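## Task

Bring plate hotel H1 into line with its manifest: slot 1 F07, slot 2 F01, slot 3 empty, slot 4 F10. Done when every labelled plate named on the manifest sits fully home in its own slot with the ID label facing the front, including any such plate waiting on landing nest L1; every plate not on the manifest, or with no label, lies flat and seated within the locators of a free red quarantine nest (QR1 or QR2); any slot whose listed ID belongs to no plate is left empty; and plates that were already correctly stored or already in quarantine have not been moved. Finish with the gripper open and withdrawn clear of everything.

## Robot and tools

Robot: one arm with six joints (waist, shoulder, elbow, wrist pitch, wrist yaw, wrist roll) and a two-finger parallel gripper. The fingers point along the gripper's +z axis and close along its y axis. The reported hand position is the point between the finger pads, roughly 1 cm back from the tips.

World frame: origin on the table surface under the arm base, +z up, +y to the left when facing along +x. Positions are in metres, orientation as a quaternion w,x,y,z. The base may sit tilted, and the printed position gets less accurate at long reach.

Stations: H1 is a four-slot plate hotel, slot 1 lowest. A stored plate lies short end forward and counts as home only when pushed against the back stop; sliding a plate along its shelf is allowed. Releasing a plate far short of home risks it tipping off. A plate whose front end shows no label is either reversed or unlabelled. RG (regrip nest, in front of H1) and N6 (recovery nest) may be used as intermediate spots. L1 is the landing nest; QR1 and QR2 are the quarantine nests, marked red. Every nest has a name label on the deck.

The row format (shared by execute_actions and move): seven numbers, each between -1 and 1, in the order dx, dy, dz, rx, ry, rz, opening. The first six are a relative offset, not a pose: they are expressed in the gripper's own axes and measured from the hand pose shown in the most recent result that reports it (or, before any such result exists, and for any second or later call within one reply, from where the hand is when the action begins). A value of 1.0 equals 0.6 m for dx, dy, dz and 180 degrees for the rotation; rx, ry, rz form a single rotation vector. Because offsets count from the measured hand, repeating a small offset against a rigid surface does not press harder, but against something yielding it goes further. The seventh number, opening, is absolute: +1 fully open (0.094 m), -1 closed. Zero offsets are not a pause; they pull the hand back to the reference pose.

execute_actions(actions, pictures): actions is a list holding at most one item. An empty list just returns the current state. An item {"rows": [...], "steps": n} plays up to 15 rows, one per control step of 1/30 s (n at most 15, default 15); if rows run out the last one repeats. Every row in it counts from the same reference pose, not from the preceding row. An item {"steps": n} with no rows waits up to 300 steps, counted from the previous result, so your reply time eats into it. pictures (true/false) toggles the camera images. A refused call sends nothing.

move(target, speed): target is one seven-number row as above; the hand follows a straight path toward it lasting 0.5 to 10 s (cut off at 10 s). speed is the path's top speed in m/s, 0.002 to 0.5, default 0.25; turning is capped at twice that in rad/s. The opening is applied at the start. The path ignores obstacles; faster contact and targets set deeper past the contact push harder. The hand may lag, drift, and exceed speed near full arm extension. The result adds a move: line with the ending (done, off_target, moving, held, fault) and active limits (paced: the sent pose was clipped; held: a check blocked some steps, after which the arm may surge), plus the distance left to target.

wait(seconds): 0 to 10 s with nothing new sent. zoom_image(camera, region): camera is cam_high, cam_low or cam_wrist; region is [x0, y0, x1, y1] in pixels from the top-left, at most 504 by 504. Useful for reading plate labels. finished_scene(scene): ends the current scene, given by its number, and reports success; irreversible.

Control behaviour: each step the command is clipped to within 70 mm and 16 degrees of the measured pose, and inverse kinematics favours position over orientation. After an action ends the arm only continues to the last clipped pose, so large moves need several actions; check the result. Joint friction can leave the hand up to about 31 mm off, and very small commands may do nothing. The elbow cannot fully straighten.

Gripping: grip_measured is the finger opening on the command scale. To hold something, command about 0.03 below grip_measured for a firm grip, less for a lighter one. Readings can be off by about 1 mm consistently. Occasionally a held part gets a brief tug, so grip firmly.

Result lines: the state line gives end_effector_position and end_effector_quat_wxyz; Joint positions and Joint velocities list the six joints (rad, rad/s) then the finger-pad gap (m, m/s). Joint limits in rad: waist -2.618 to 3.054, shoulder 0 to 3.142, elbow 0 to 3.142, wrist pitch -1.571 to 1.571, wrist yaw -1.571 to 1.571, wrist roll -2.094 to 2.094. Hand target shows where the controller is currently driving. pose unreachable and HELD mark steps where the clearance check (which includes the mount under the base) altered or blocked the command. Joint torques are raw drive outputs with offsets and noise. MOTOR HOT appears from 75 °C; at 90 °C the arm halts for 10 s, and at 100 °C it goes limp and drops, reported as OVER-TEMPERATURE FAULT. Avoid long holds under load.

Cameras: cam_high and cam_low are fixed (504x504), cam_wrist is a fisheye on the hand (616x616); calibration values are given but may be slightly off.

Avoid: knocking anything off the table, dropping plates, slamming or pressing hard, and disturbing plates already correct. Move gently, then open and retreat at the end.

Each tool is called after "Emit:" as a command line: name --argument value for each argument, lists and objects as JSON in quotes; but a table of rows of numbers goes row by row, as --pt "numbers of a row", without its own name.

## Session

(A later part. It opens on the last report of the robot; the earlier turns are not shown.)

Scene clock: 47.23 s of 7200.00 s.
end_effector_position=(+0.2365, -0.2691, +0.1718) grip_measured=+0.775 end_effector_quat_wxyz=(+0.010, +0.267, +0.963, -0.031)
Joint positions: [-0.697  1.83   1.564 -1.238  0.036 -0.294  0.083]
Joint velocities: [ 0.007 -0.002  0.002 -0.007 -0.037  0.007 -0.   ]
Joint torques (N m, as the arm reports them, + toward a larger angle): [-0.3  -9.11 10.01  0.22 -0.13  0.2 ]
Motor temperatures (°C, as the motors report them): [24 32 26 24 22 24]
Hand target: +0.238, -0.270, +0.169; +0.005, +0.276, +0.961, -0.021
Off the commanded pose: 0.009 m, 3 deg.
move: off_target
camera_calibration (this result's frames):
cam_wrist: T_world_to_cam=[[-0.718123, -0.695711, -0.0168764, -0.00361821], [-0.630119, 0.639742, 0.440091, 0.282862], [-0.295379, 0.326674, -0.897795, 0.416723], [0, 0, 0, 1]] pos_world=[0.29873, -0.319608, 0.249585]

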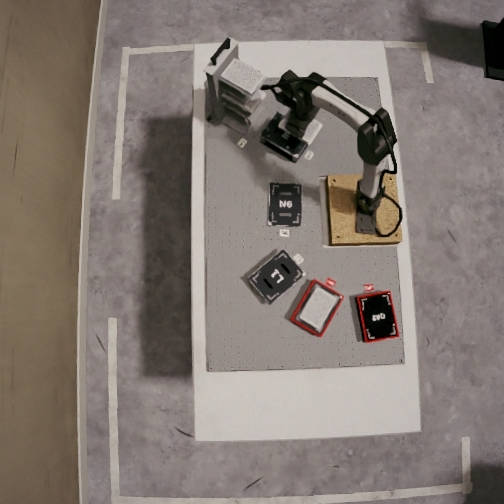

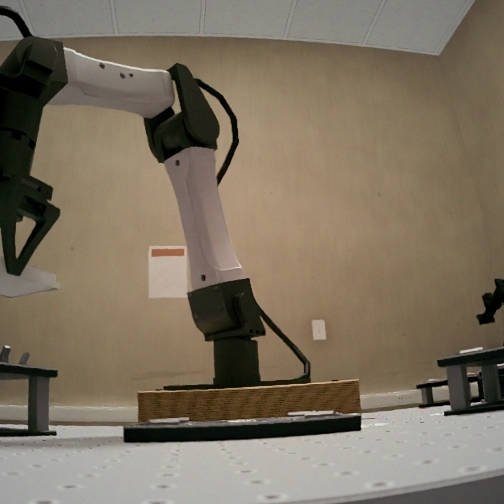

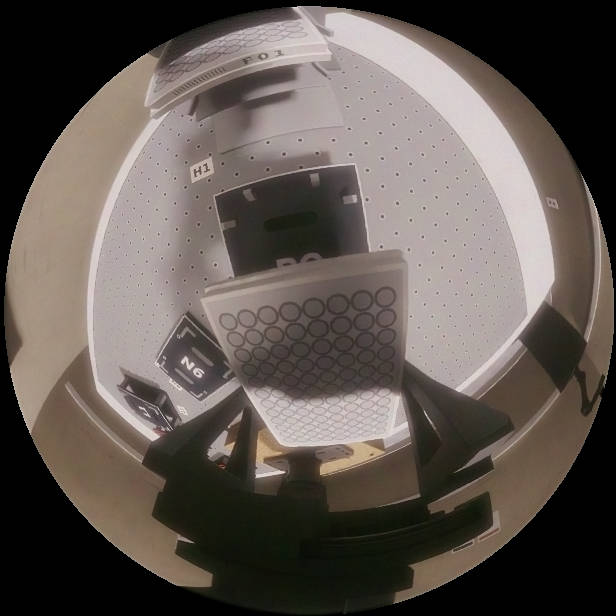

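Emit:
move --target '[-0.064,0.012,0.1,-0.008,0,0,0.745]' --speed 0.08

Scene clock: 50.57 s of 7200.00 s.
end_effector_position=(+0.2660, -0.2853, +0.1178) grip_measured=+0.775 end_effector_quat_wxyz=(+0.009, +0.266, +0.964, -0.024)
Joint positions: [-0.673  1.987  1.564 -1.09   0.026 -0.272  0.083]
Joint velocities: [-0.002 -0.017 -0.002  0.007 -0.007  0.037 -0.   ]
Joint torques (N m, as the arm reports them, + toward a larger angle): [  0.56 -11.13   8.6    0.49  -0.12   0.19]
Motor temperatures (°C, as the motors report them): [24 32 27 24 22 24]
Hand target: +0.273, -0.285, +0.113; +0.013, +0.267, +0.963, -0.019
Off the commanded pose: 0.009 m, 1 deg.
move: done
camera_calibration (this result's frames):
cam_wrist: T_world_to_cam=[[-0.715392, -0.698147, -0.0283733, 0.00531756], [-0.633547, 0.631001, 0.447722, 0.333102], [-0.294672, 0.338273, -0.893723, 0.384799], [0, 0, 0, 1]] pos_world=[0.32823, -0.336642, 0.194917]

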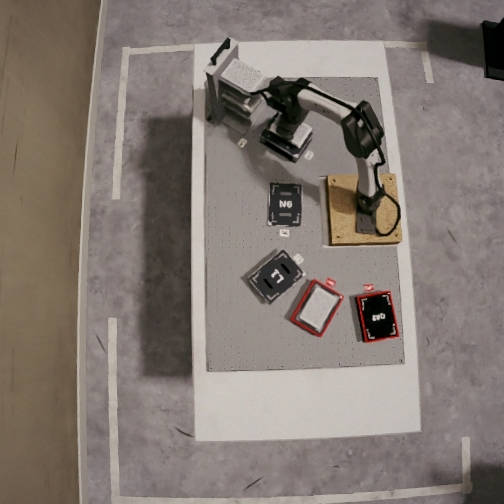

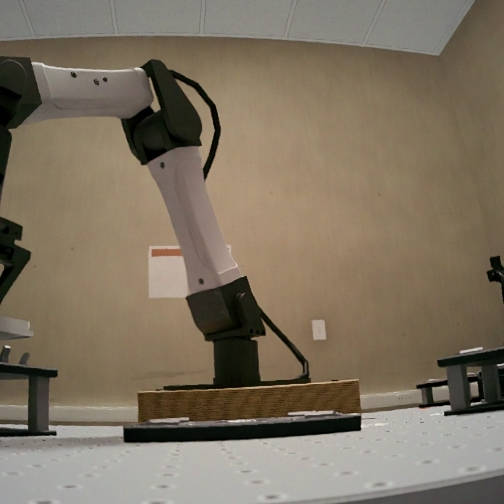

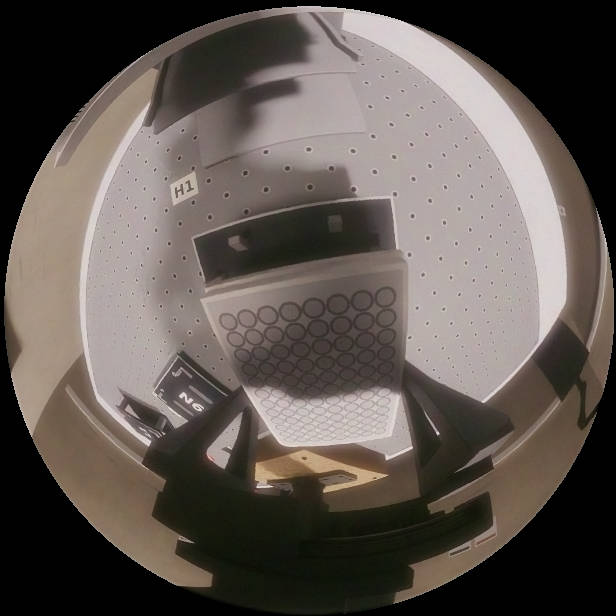

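Emit:
move --target '[-0.024,0.02,0.035,-0.004,0,0,0.745]' --speed 0.04

Scene clock: 52.80 s of 7200.00 s.
end_effector_position=(+0.2781, -0.2830, +0.1029) grip_measured=+0.775 end_effector_quat_wxyz=(+0.008, +0.263, +0.964, -0.023)
Joint positions: [-0.646  2.028  1.564 -1.052  0.026 -0.251  0.083]
Joint velocities: [-0.032 -0.012  0.022 -0.007 -0.007 -0.007 -0.   ]
Joint torques (N m, as the arm reports them, + toward a larger angle): [  0.55 -11.38   8.63   0.5   -0.12   0.18]
Motor temperatures (°C, as the motors report them): [24 32 27 24 22 24]
Hand target: +0.285, -0.283, +0.097; +0.011, +0.265, +0.964, -0.018
Off the commanded pose: 0.009 m, 1 deg.
move: done
camera_calibration (this result's frames):
cam_wrist: T_world_to_cam=[[-0.711934, -0.701619, -0.0296643, 0.0133261], [-0.636408, 0.626754, 0.449627, 0.345428], [-0.296875, 0.338983, -0.892724, 0.375044], [0, 0, 0, 1]] pos_world=[0.340661, -0.334282, 0.179892]

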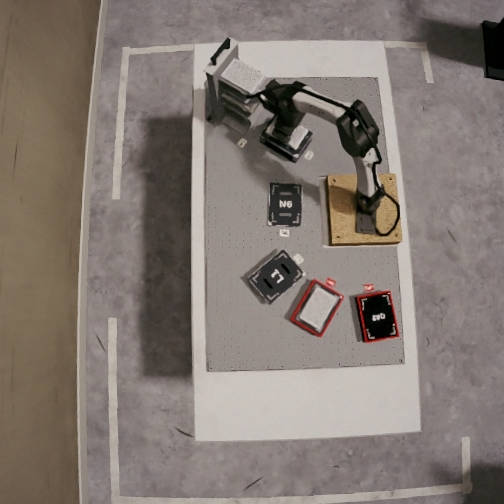

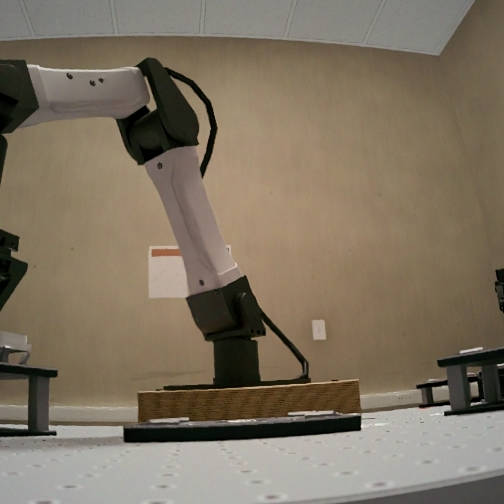

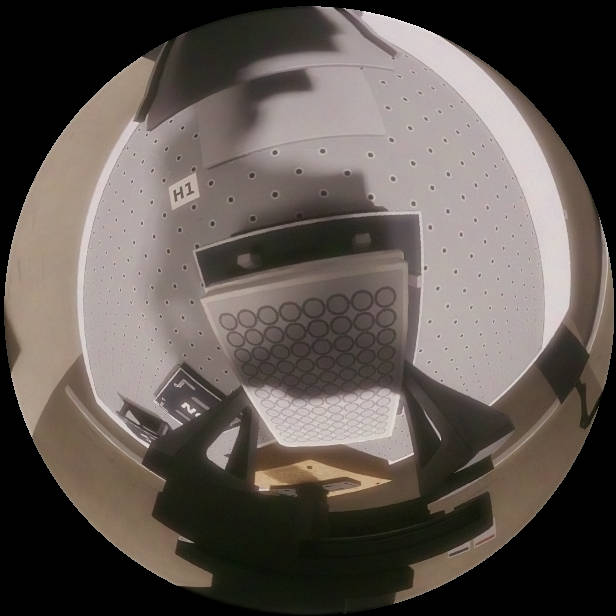

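Emit:
move --target '[0,-0.012,0.03,0,0,0,0.745]' --speed 0.02

Emit:
zoom_image --camera "cam_low" --region '[0, 300, 100, 400]'

Scene clock: 55.17 s of 7200.00 s.
end_effector_position=(+0.2829, -0.2937, +0.1036) grip_measured=+0.775 end_effector_quat_wxyz=(+0.027, +0.265, +0.963, -0.034)
Joint positions: [-0.657  2.028  1.564 -1.007  0.026 -0.258  0.083]
Joint velocities: [ 0.002 -0.012  0.012  0.007 -0.007 -0.022  0.001]
Joint torques (N m, as the arm reports them, + toward a larger angle): [ -0.71 -11.38   5.1    0.58  -0.04  -0.03]
Motor temperatures (°C, as the motors report them): [24 32 27 24 22 24]
Hand target: +0.274, -0.289, +0.086; +0.008, +0.263, +0.964, -0.023
Off the commanded pose: 0.020 m, 3 deg.
move: off_target
camera_calibration (this result's frames):
cam_wrist: T_world_to_cam=[[-0.71352, -0.700022, -0.0293194, 0.0101416], [-0.647441, 0.642775, 0.409464, 0.366809], [-0.267788, 0.311143, -0.911855, 0.366247], [0, 0, 0, 1]] pos_world=[0.3428, -0.342631, 0.184067]

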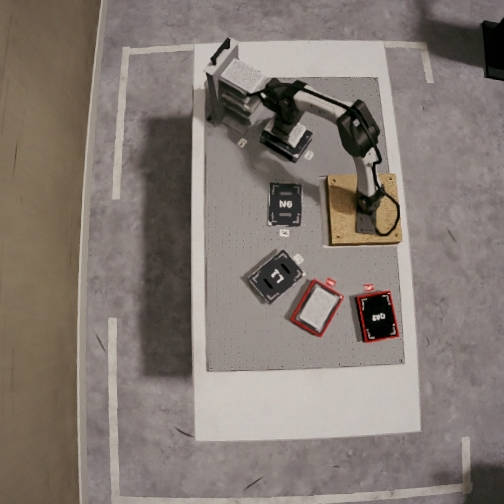

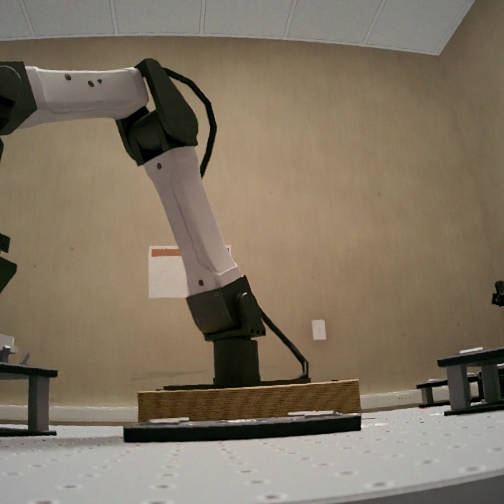

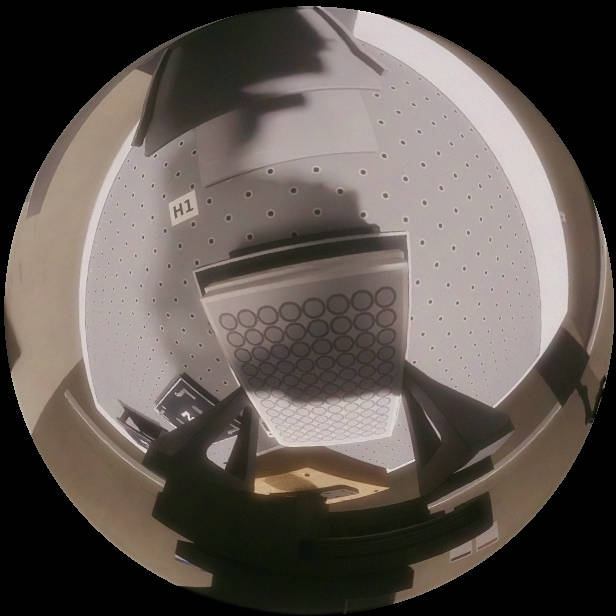

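Region (0, 300, 100, 400) of cam_low's 504x504 image, scaled by 5.040, with more detail than that image has.

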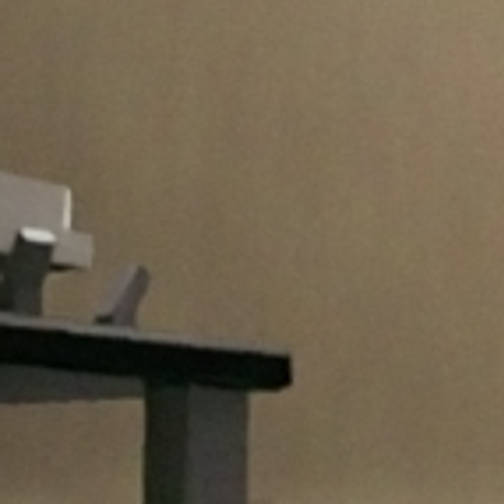

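Emit:
move --target '[0.038,0.008,0.042,-0.0077,0.0277,0,0.745]' --speed 0.02

Emit:
zoom_image --camera "cam_low" --region '[0, 300, 100, 400]'

Scene clock: 59.23 s of 7200.00 s.
end_effector_position=(+0.2808, -0.2911, +0.0997) grip_measured=+0.775 end_effector_quat_wxyz=(+0.024, +0.265, +0.963, -0.031)
Joint positions: [-0.657  2.028  1.549 -1.002  0.023 -0.257  0.083]
Joint velocities: [-0.022  0.002 -0.007 -0.051 -0.051  0.037  0.   ]
Joint torques (N m, as the arm reports them, + toward a larger angle): [ -0.35 -11.04   4.14   0.38  -0.03   0.03]
Motor temperatures (°C, as the motors report them): [24 33 27 24 22 24]
Hand target: +0.267, -0.279, +0.078; -0.011, +0.265, +0.964, -0.011
Off the commanded pose: 0.029 m, 5 deg.
move: off_target
camera_calibration (this result's frames):
cam_wrist: T_world_to_cam=[[-0.713855, -0.699579, -0.0316177, 0.0108488], [-0.645192, 0.639462, 0.418109, 0.362946], [-0.272282, 0.318869, -0.907846, 0.364521], [0, 0, 0, 1]] pos_world=[0.341167, -0.340735, 0.179521]

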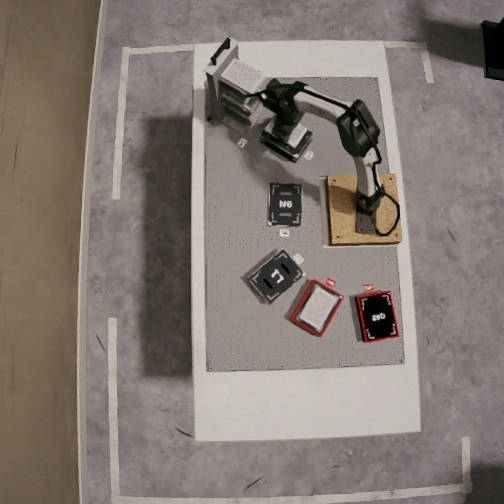

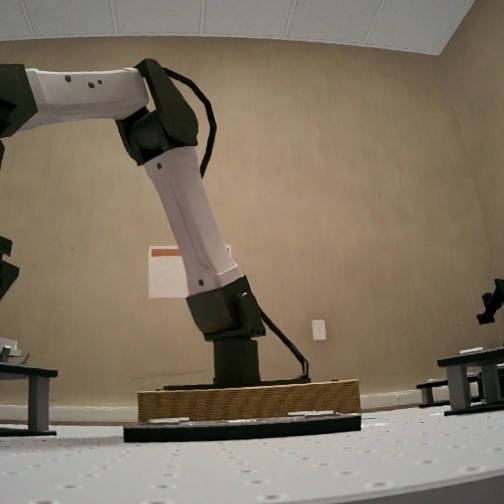

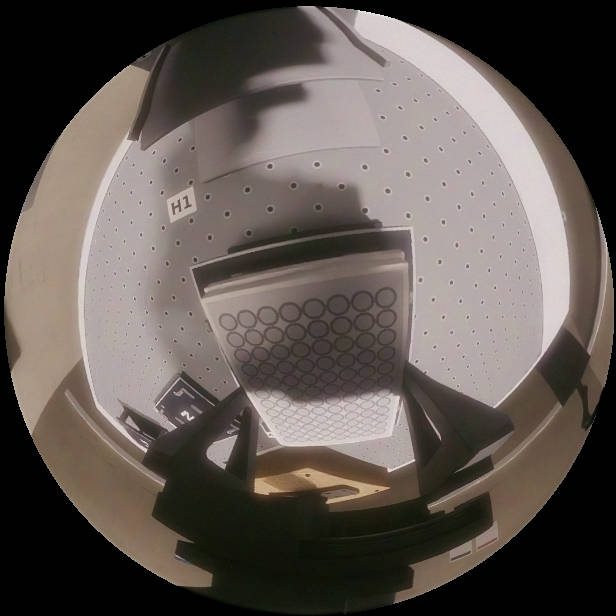

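Region (0, 300, 100, 400) of cam_low's 504x504 image, scaled by 5.040, with more detail than that image has.

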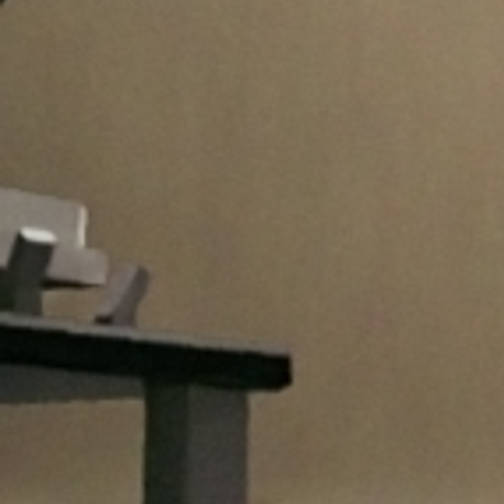

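Emit:
move --target '[0.021,0.006,-0.002,-0.0045,0.017,0,0.745]' --speed 0.02

Emit:
zoom_image --camera "cam_low" --region '[0, 300, 100, 400]'

Scene clock: 62.20 s of 7200.00 s.
end_effector_position=(+0.2806, -0.2909, +0.0997) grip_measured=+0.775 end_effector_quat_wxyz=(+0.023, +0.266, +0.963, -0.030)
Joint positions: [-0.657  2.028  1.549 -1.003  0.023 -0.255  0.083]
Joint velocities: [-0.012  0.007  0.007 -0.081  0.066 -0.037  0.001]
Joint torques (N m, as the arm reports them, + toward a larger angle): [  0.04 -13.34   8.22  -0.14  -0.03   0.06]
Motor temperatures (°C, as the motors report them): [24 33 27 24 22 24]
Hand target: +0.272, -0.282, +0.100; +0.001, +0.266, +0.964, -0.017
Off the commanded pose: 0.013 m, 3 deg.
move: off_target
camera_calibration (this result's frames):
cam_wrist: T_world_to_cam=[[-0.715475, -0.697915, -0.0317786, 0.0118021], [-0.64346, 0.640567, 0.419086, 0.362437], [-0.27213, 0.320294, -0.90739, 0.364711], [0, 0, 0, 1]] pos_world=[0.340907, -0.340743, 0.179418]

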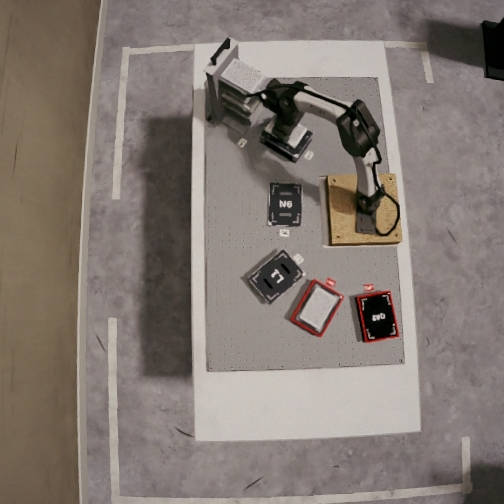

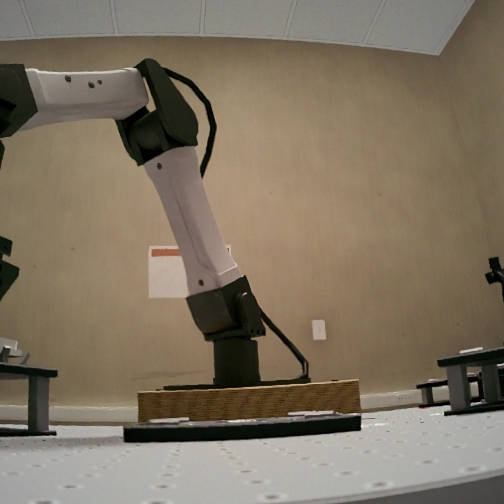

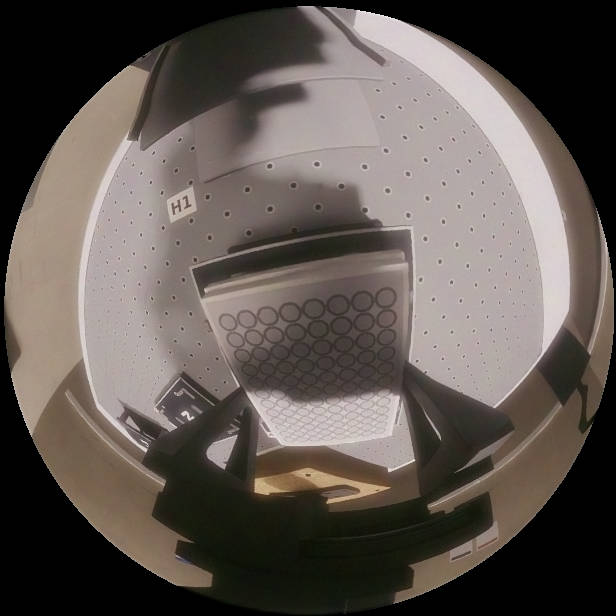

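Region (0, 300, 100, 400) of cam_low's 504x504 image, scaled by 5.040, with more detail than that image has.

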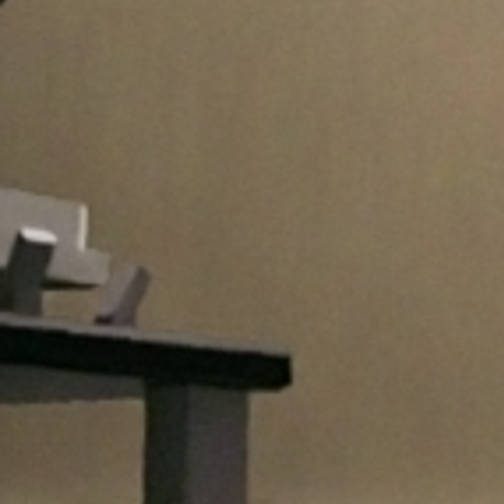

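Jammed on the pegs; lift with the same correction.

Emit:
move --target '[0.021,0.006,-0.025,-0.0035,0.013,0,0.745]' --speed 0.02

Scene clock: 64.17 s of 7200.00 s.
end_effector_position=(+0.2717, -0.2816, +0.0998) grip_measured=+0.775 end_effector_quat_wxyz=(+0.002, +0.267, +0.964, -0.017)
Joint positions: [-0.657  2.026  1.549 -1.056  0.023 -0.254  0.083]
Joint velocities: [ 0.007  0.012 -0.007  0.051 -0.007 -0.022 -0.   ]
Joint torques (N m, as the arm reports them, + toward a larger angle): [  0.09 -15.33   9.19  -0.02  -0.03   0.07]
Motor temperatures (°C, as the motors report them): [24 33 27 24 22 24]
Hand target: +0.271, -0.280, +0.113; +0.005, +0.266, +0.964, -0.020
Off the commanded pose: 0.014 m, 1 deg.
move: off_target
camera_calibration (this result's frames):
cam_wrist: T_world_to_cam=[[-0.717058, -0.696264, -0.0323023, 0.0128355], [-0.627456, 0.624626, 0.46491, 0.337284], [-0.303523, 0.353636, -0.884769, 0.375077], [0, 0, 0, 1]] pos_world=[0.334679, -0.33438, 0.175465]

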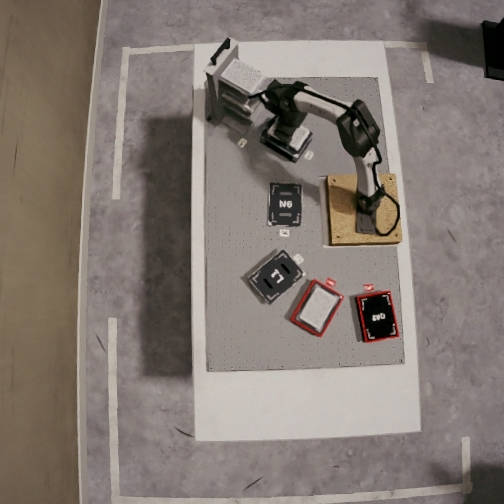

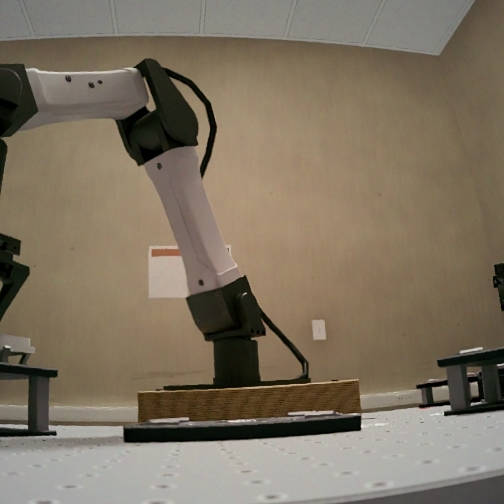

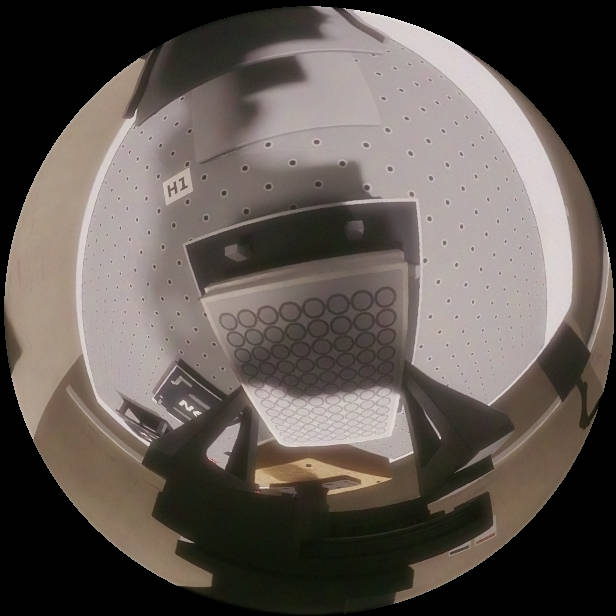

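Emit:
move --target '[0.02,0.003,0.042,-0.004,0.014,0,0.745]' --speed 0.02

Emit:
zoom_image --camera "cam_low" --region '[0, 300, 100, 400]'

Scene clock: 67.97 s of 7200.00 s.
end_effector_position=(+0.2734, -0.2831, +0.0932) grip_measured=+0.775 end_effector_quat_wxyz=(+0.009, +0.267, +0.964, -0.021)
Joint positions: [-0.657  2.026  1.521 -1.011  0.021 -0.254  0.083]
Joint velocities: [-0.017 -0.002 -0.002 -0.022 -0.037 -0.022  0.001]
Joint torques (N m, as the arm reports them, + toward a larger angle): [ -0.4  -11.19   4.6    0.37  -0.06   0.01]
Motor temperatures (°C, as the motors report them): [24 34 27 24 22 24]
Hand target: +0.262, -0.274, +0.075; -0.018, +0.267, +0.964, -0.005
Off the commanded pose: 0.023 m, 4 deg.
move: off_target
camera_calibration (this result's frames):
cam_wrist: T_world_to_cam=[[-0.716552, -0.696727, -0.033543, 0.0126375], [-0.633295, 0.629652, 0.449974, 0.346793], [-0.292389, 0.343673, -0.892411, 0.365078], [0, 0, 0, 1]] pos_world=[0.335422, -0.335021, 0.170176]

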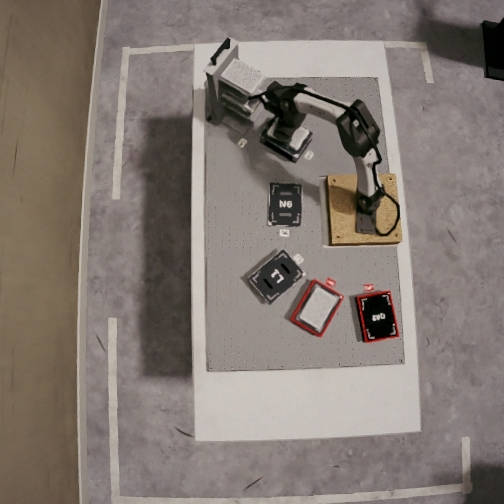

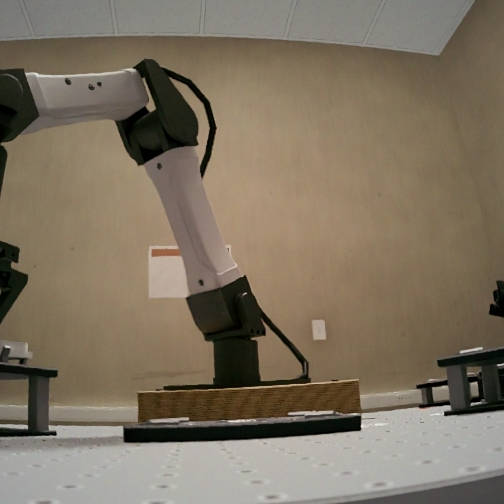

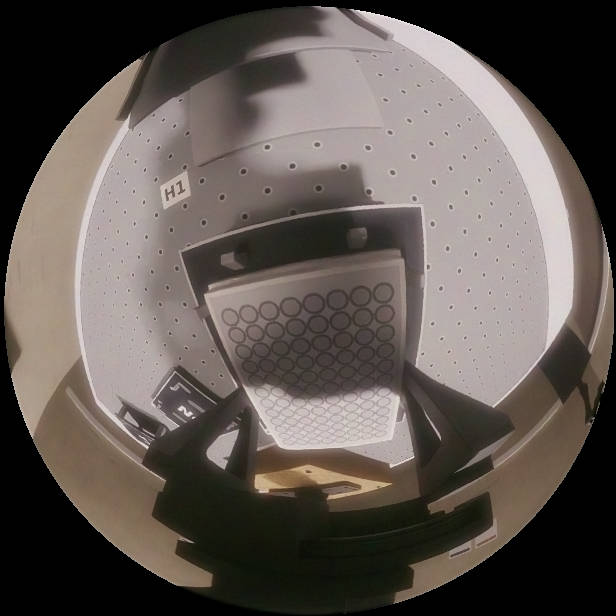

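Region (0, 300, 100, 400) of cam_low's 504x504 image, scaled by 5.040, with more detail than that image has.

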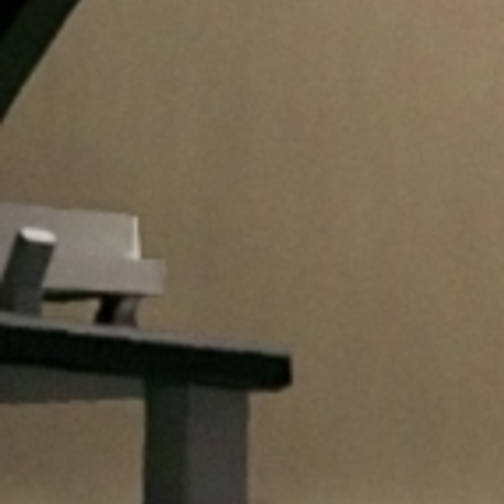

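Emit:
move --target '[-0.006,0,0.03,0,0.006,0,0.745]' --speed 0.02

Emit:
zoom_image --camera "cam_low" --region '[0, 300, 100, 400]'

Scene clock: 70.33 s of 7200.00 s.
end_effector_position=(+0.2749, -0.2833, +0.0911) grip_measured=+0.775 end_effector_quat_wxyz=(+0.010, +0.266, +0.964, -0.021)
Joint positions: [-0.655  2.032  1.521 -1.004  0.02  -0.254  0.083]
Joint velocities: [ 0.002 -0.022  0.002  0.037  0.066  0.081  0.   ]
Joint torques (N m, as the arm reports them, + toward a larger angle): [ 0.12 -9.69  7.78  0.6   0.01  0.12]
Motor temperatures (°C, as the motors report them): [24 34 27 24 21 24]
Hand target: +0.276, -0.285, +0.076; +0.000, +0.267, +0.964, -0.018
Off the commanded pose: 0.016 m, 1 deg.
move: off_target
camera_calibration (this result's frames):
cam_wrist: T_world_to_cam=[[-0.715662, -0.697581, -0.0347549, 0.0131339], [-0.634796, 0.628883, 0.448932, 0.349119], [-0.29131, 0.343346, -0.89289, 0.363399], [0, 0, 0, 1]] pos_world=[0.336881, -0.335165, 0.168201]

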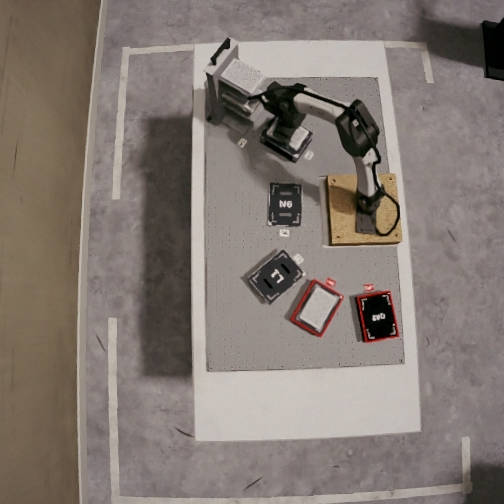

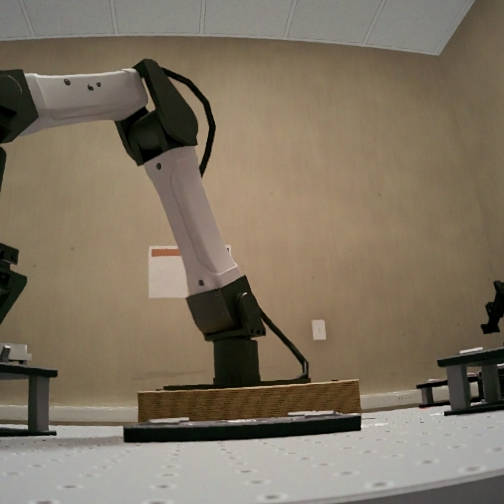

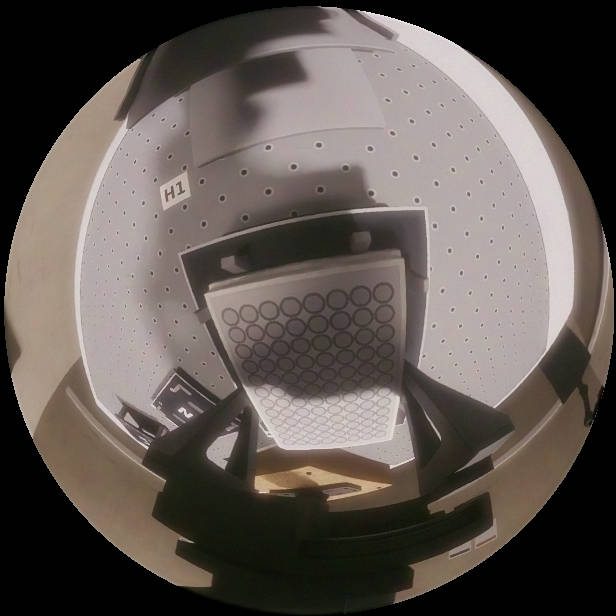

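Region (0, 300, 100, 400) of cam_low's 504x504 image, scaled by 5.040, with more detail than that image has.

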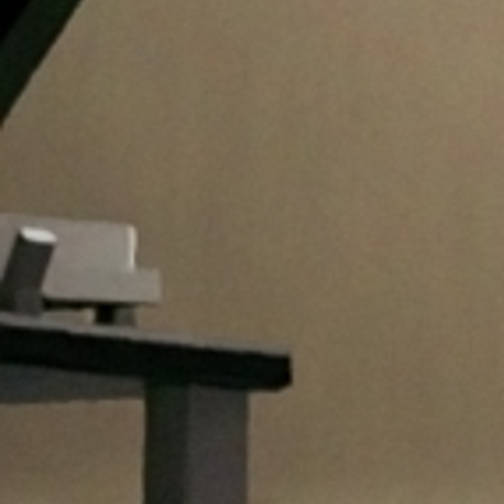

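Once more, then release.

Emit:
move --target '[-0.012,0,0.035,0,0.002,0,0.745]' --speed 0.02

Emit:
move --target '[0,0,0,0,0,0,1]'

Emit:
move --target '[0.02,0,-0.12,0,0,0,1]' --speed 0.1

Emit:
zoom_image --camera "cam_low" --region '[0, 300, 100, 400]'

Scene clock: 72.93 s of 7200.00 s.
end_effector_position=(+0.2765, -0.2838, +0.0869) grip_measured=+0.775 end_effector_quat_wxyz=(+0.010, +0.269, +0.963, -0.018)
Joint positions: [-0.655  2.043  1.521 -0.994  0.016 -0.248  0.083]
Joint velocities: [-0.012  0.007  0.012 -0.066 -0.037  0.037 -0.002]
Joint torques (N m, as the arm reports them, + toward a larger angle): [ 0.38 -9.73  7.51  0.79  0.02  0.05]
Motor temperatures (°C, as the motors report them): [24 34 27 24 21 24]
Hand target: +0.281, -0.287, +0.071; +0.007, +0.266, +0.964, -0.020
Off the commanded pose: 0.018 m, 1 deg.
move: off_target
camera_calibration (this result's frames):
cam_wrist: T_world_to_cam=[[-0.719436, -0.693433, -0.039526, 0.0163936], [-0.632391, 0.630447, 0.450132, 0.351994], [-0.287217, 0.348837, -0.892087, 0.360635], [0, 0, 0, 1]] pos_world=[0.337973, -0.336349, 0.163922]

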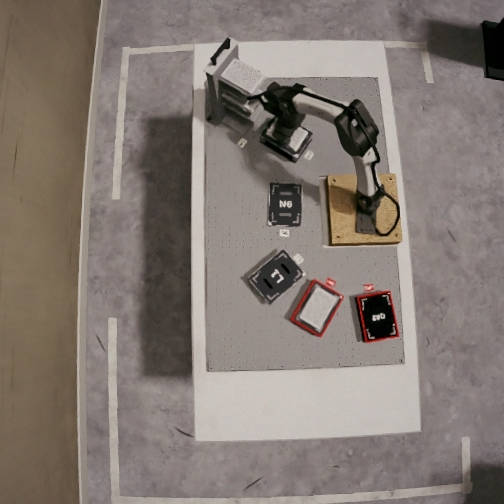

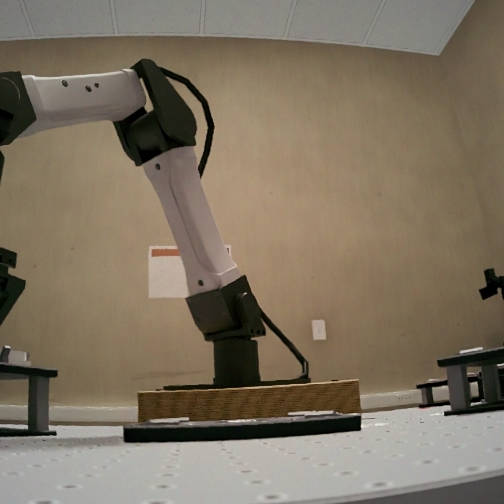

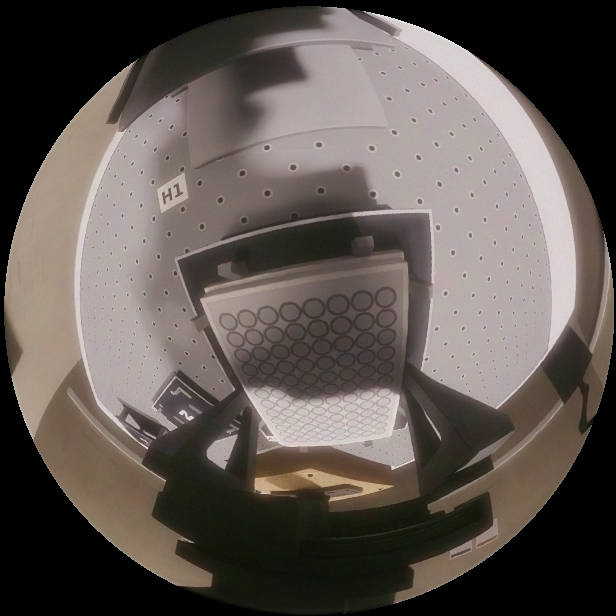

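Scene clock: 73.43 s of 7200.00 s.
end_effector_position=(+0.2764, -0.2837, +0.0869) grip_measured=+1.000 end_effector_quat_wxyz=(+0.010, +0.269, +0.963, -0.018)
Joint positions: [-0.655  2.043  1.521 -0.995  0.016 -0.248  0.094]
Joint velocities: [-0.002 -0.012 -0.027 -0.022  0.037 -0.007  0.   ]
Joint torques (N m, as the arm reports them, + toward a larger angle): [ -0.06 -13.36   7.63   0.38  -0.04   0.06]
Motor temperatures (°C, as the motors report them): [24 34 27 24 21 24]
Hand target: +0.276, -0.284, +0.087; +0.010, +0.269, +0.963, -0.018
Off the commanded pose: 0.000 m, 0 deg.
move: done
camera_calibration (this result's frames):
cam_wrist: T_world_to_cam=[[-0.71946, -0.693408, -0.039517, 0.016404], [-0.632146, 0.630205, 0.450813, 0.351635], [-0.287694, 0.349323, -0.891743, 0.360784], [0, 0, 0, 1]] pos_world=[0.337882, -0.336257, 0.163854]

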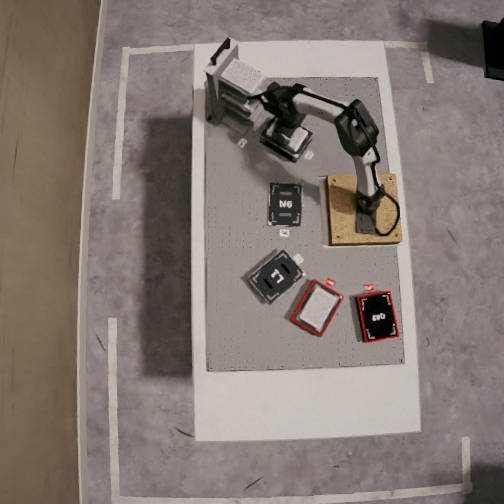

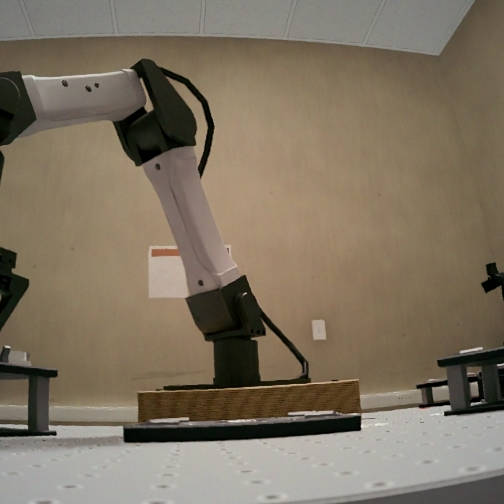

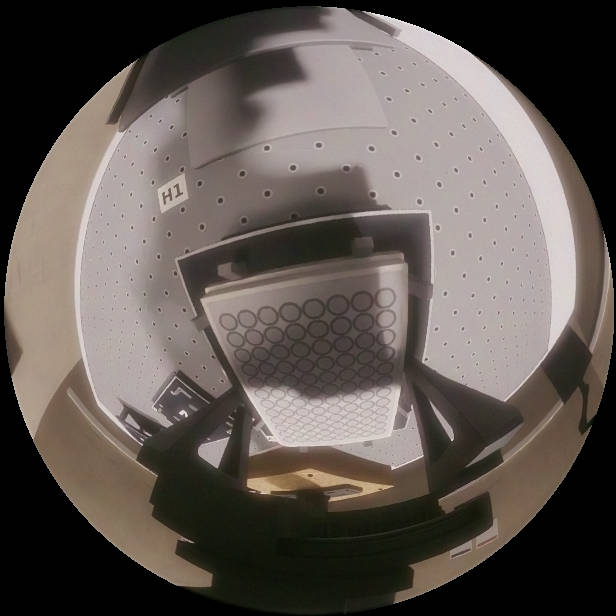

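Scene clock: 74.73 s of 7200.00 s.
end_effector_position=(+0.2661, -0.2728, +0.1483) grip_measured=+1.000 end_effector_quat_wxyz=(+0.003, +0.269, +0.963, -0.014)
Joint positions: [-0.655  1.954  1.64  -1.22   0.016 -0.248  0.094]
Joint velocities: [-0.022 -0.022  0.002  0.022 -0.007 -0.051  0.   ]
Joint torques (N m, as the arm reports them, + toward a larger angle): [ -0.66 -13.67   9.66   0.17  -0.04  -0.02]
Motor temperatures (°C, as the motors report them): [24 34 27 24 21 24]
Hand target: +0.265, -0.276, +0.158; +0.010, +0.269, +0.963, -0.018
Off the commanded pose: 0.010 m, 1 deg.
move: done
camera_calibration (this result's frames):
cam_wrist: T_world_to_cam=[[-0.719982, -0.692878, -0.0393178, 0.019272], [-0.626808, 0.624917, 0.465393, 0.305527], [-0.29789, 0.359719, -0.884231, 0.413237], [0, 0, 0, 1]] pos_world=[0.328481, -0.326225, 0.223965]

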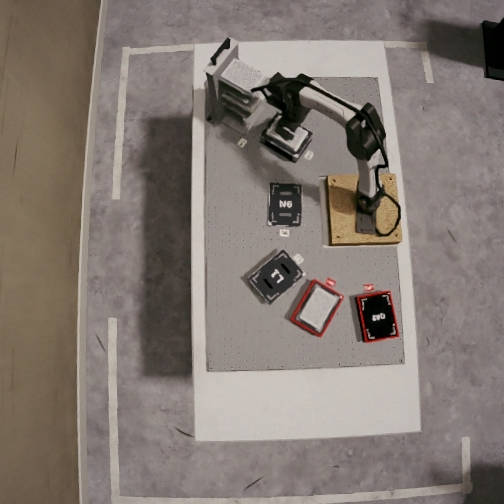

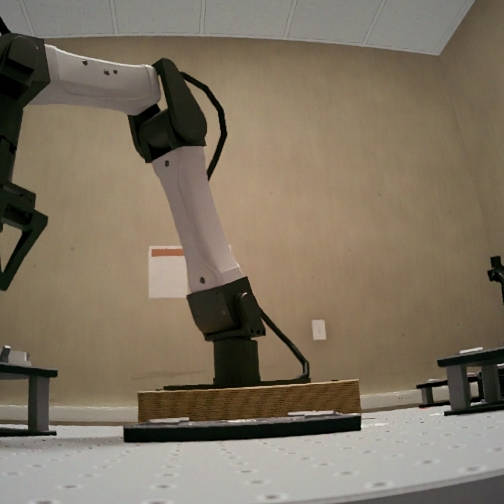

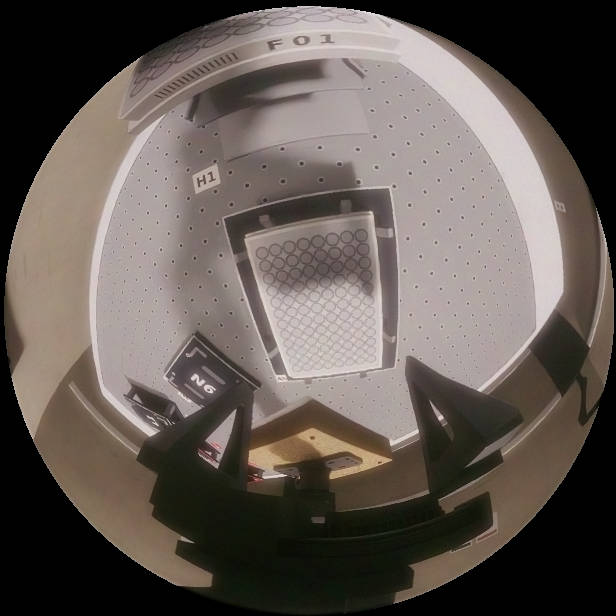

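Region (0, 300, 100, 400) of cam_low's 504x504 image, scaled by 5.040, with more detail than that image has.

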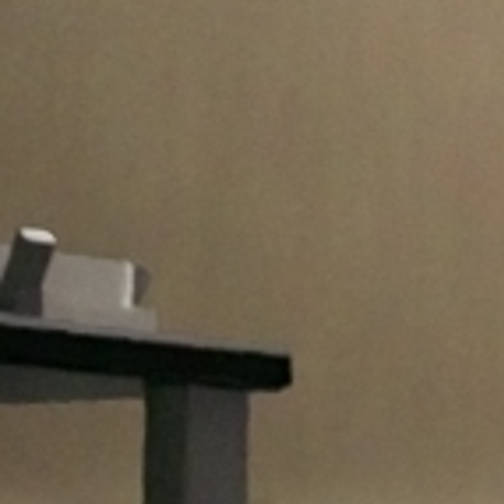

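Emit:
move --target '[0.146,-0.007,0.05,0,-0.306,0,1]'

Scene clock: 79.63 s of 7200.00 s.
end_effector_position=(+0.1916, -0.2367, +0.1262) grip_measured=+1.000 end_effector_quat_wxyz=(+0.446, +0.236, +0.851, -0.147)
Joint positions: [-1.009  1.115  0.277  0.186 -0.46  -0.373  0.094]
Joint velocities: [-0.002 -0.022  0.002 -0.051 -0.022  0.007  0.   ]
Joint torques (N m, as the arm reports them, + toward a larger angle): [-0.71 -4.02  5.7   1.91 -0.31 -0.01]
Motor temperatures (°C, as the motors report them): [24 35 27 24 22 24]
Hand target: +0.188, -0.230, +0.119; +0.444, +0.237, +0.852, -0.142
Off the commanded pose: 0.010 m, 1 deg.
move: done
camera_calibration (this result's frames):
cam_wrist: T_world_to_cam=[[-0.59913, -0.772949, -0.20879, -0.0309606], [-0.645416, 0.620573, -0.445341, 0.36406], [0.473795, -0.132061, -0.870677, 0.0925385], [0, 0, 0, 1]] pos_world=[0.172577, -0.237636, 0.236238]

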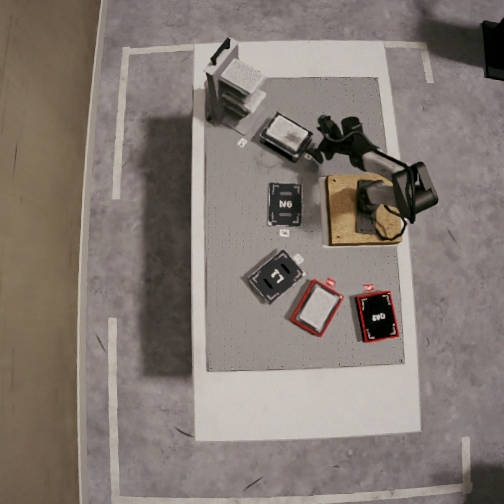

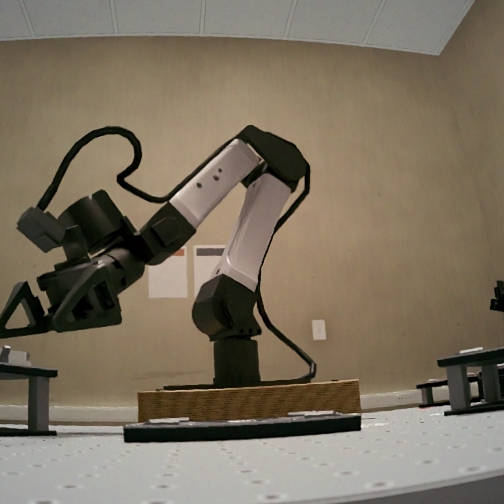

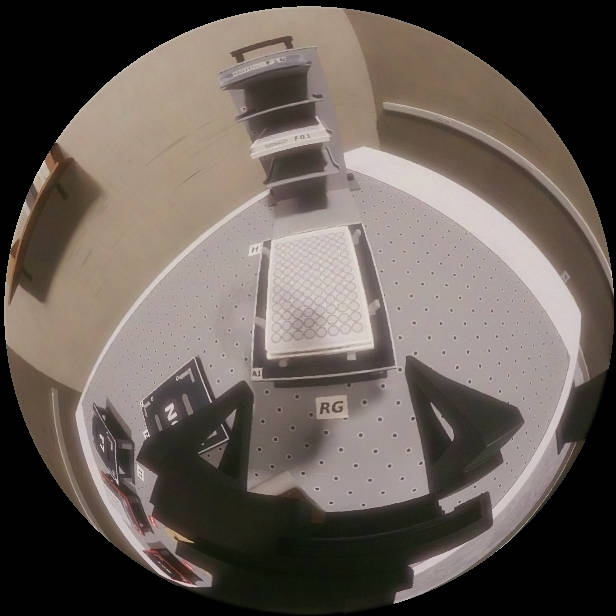

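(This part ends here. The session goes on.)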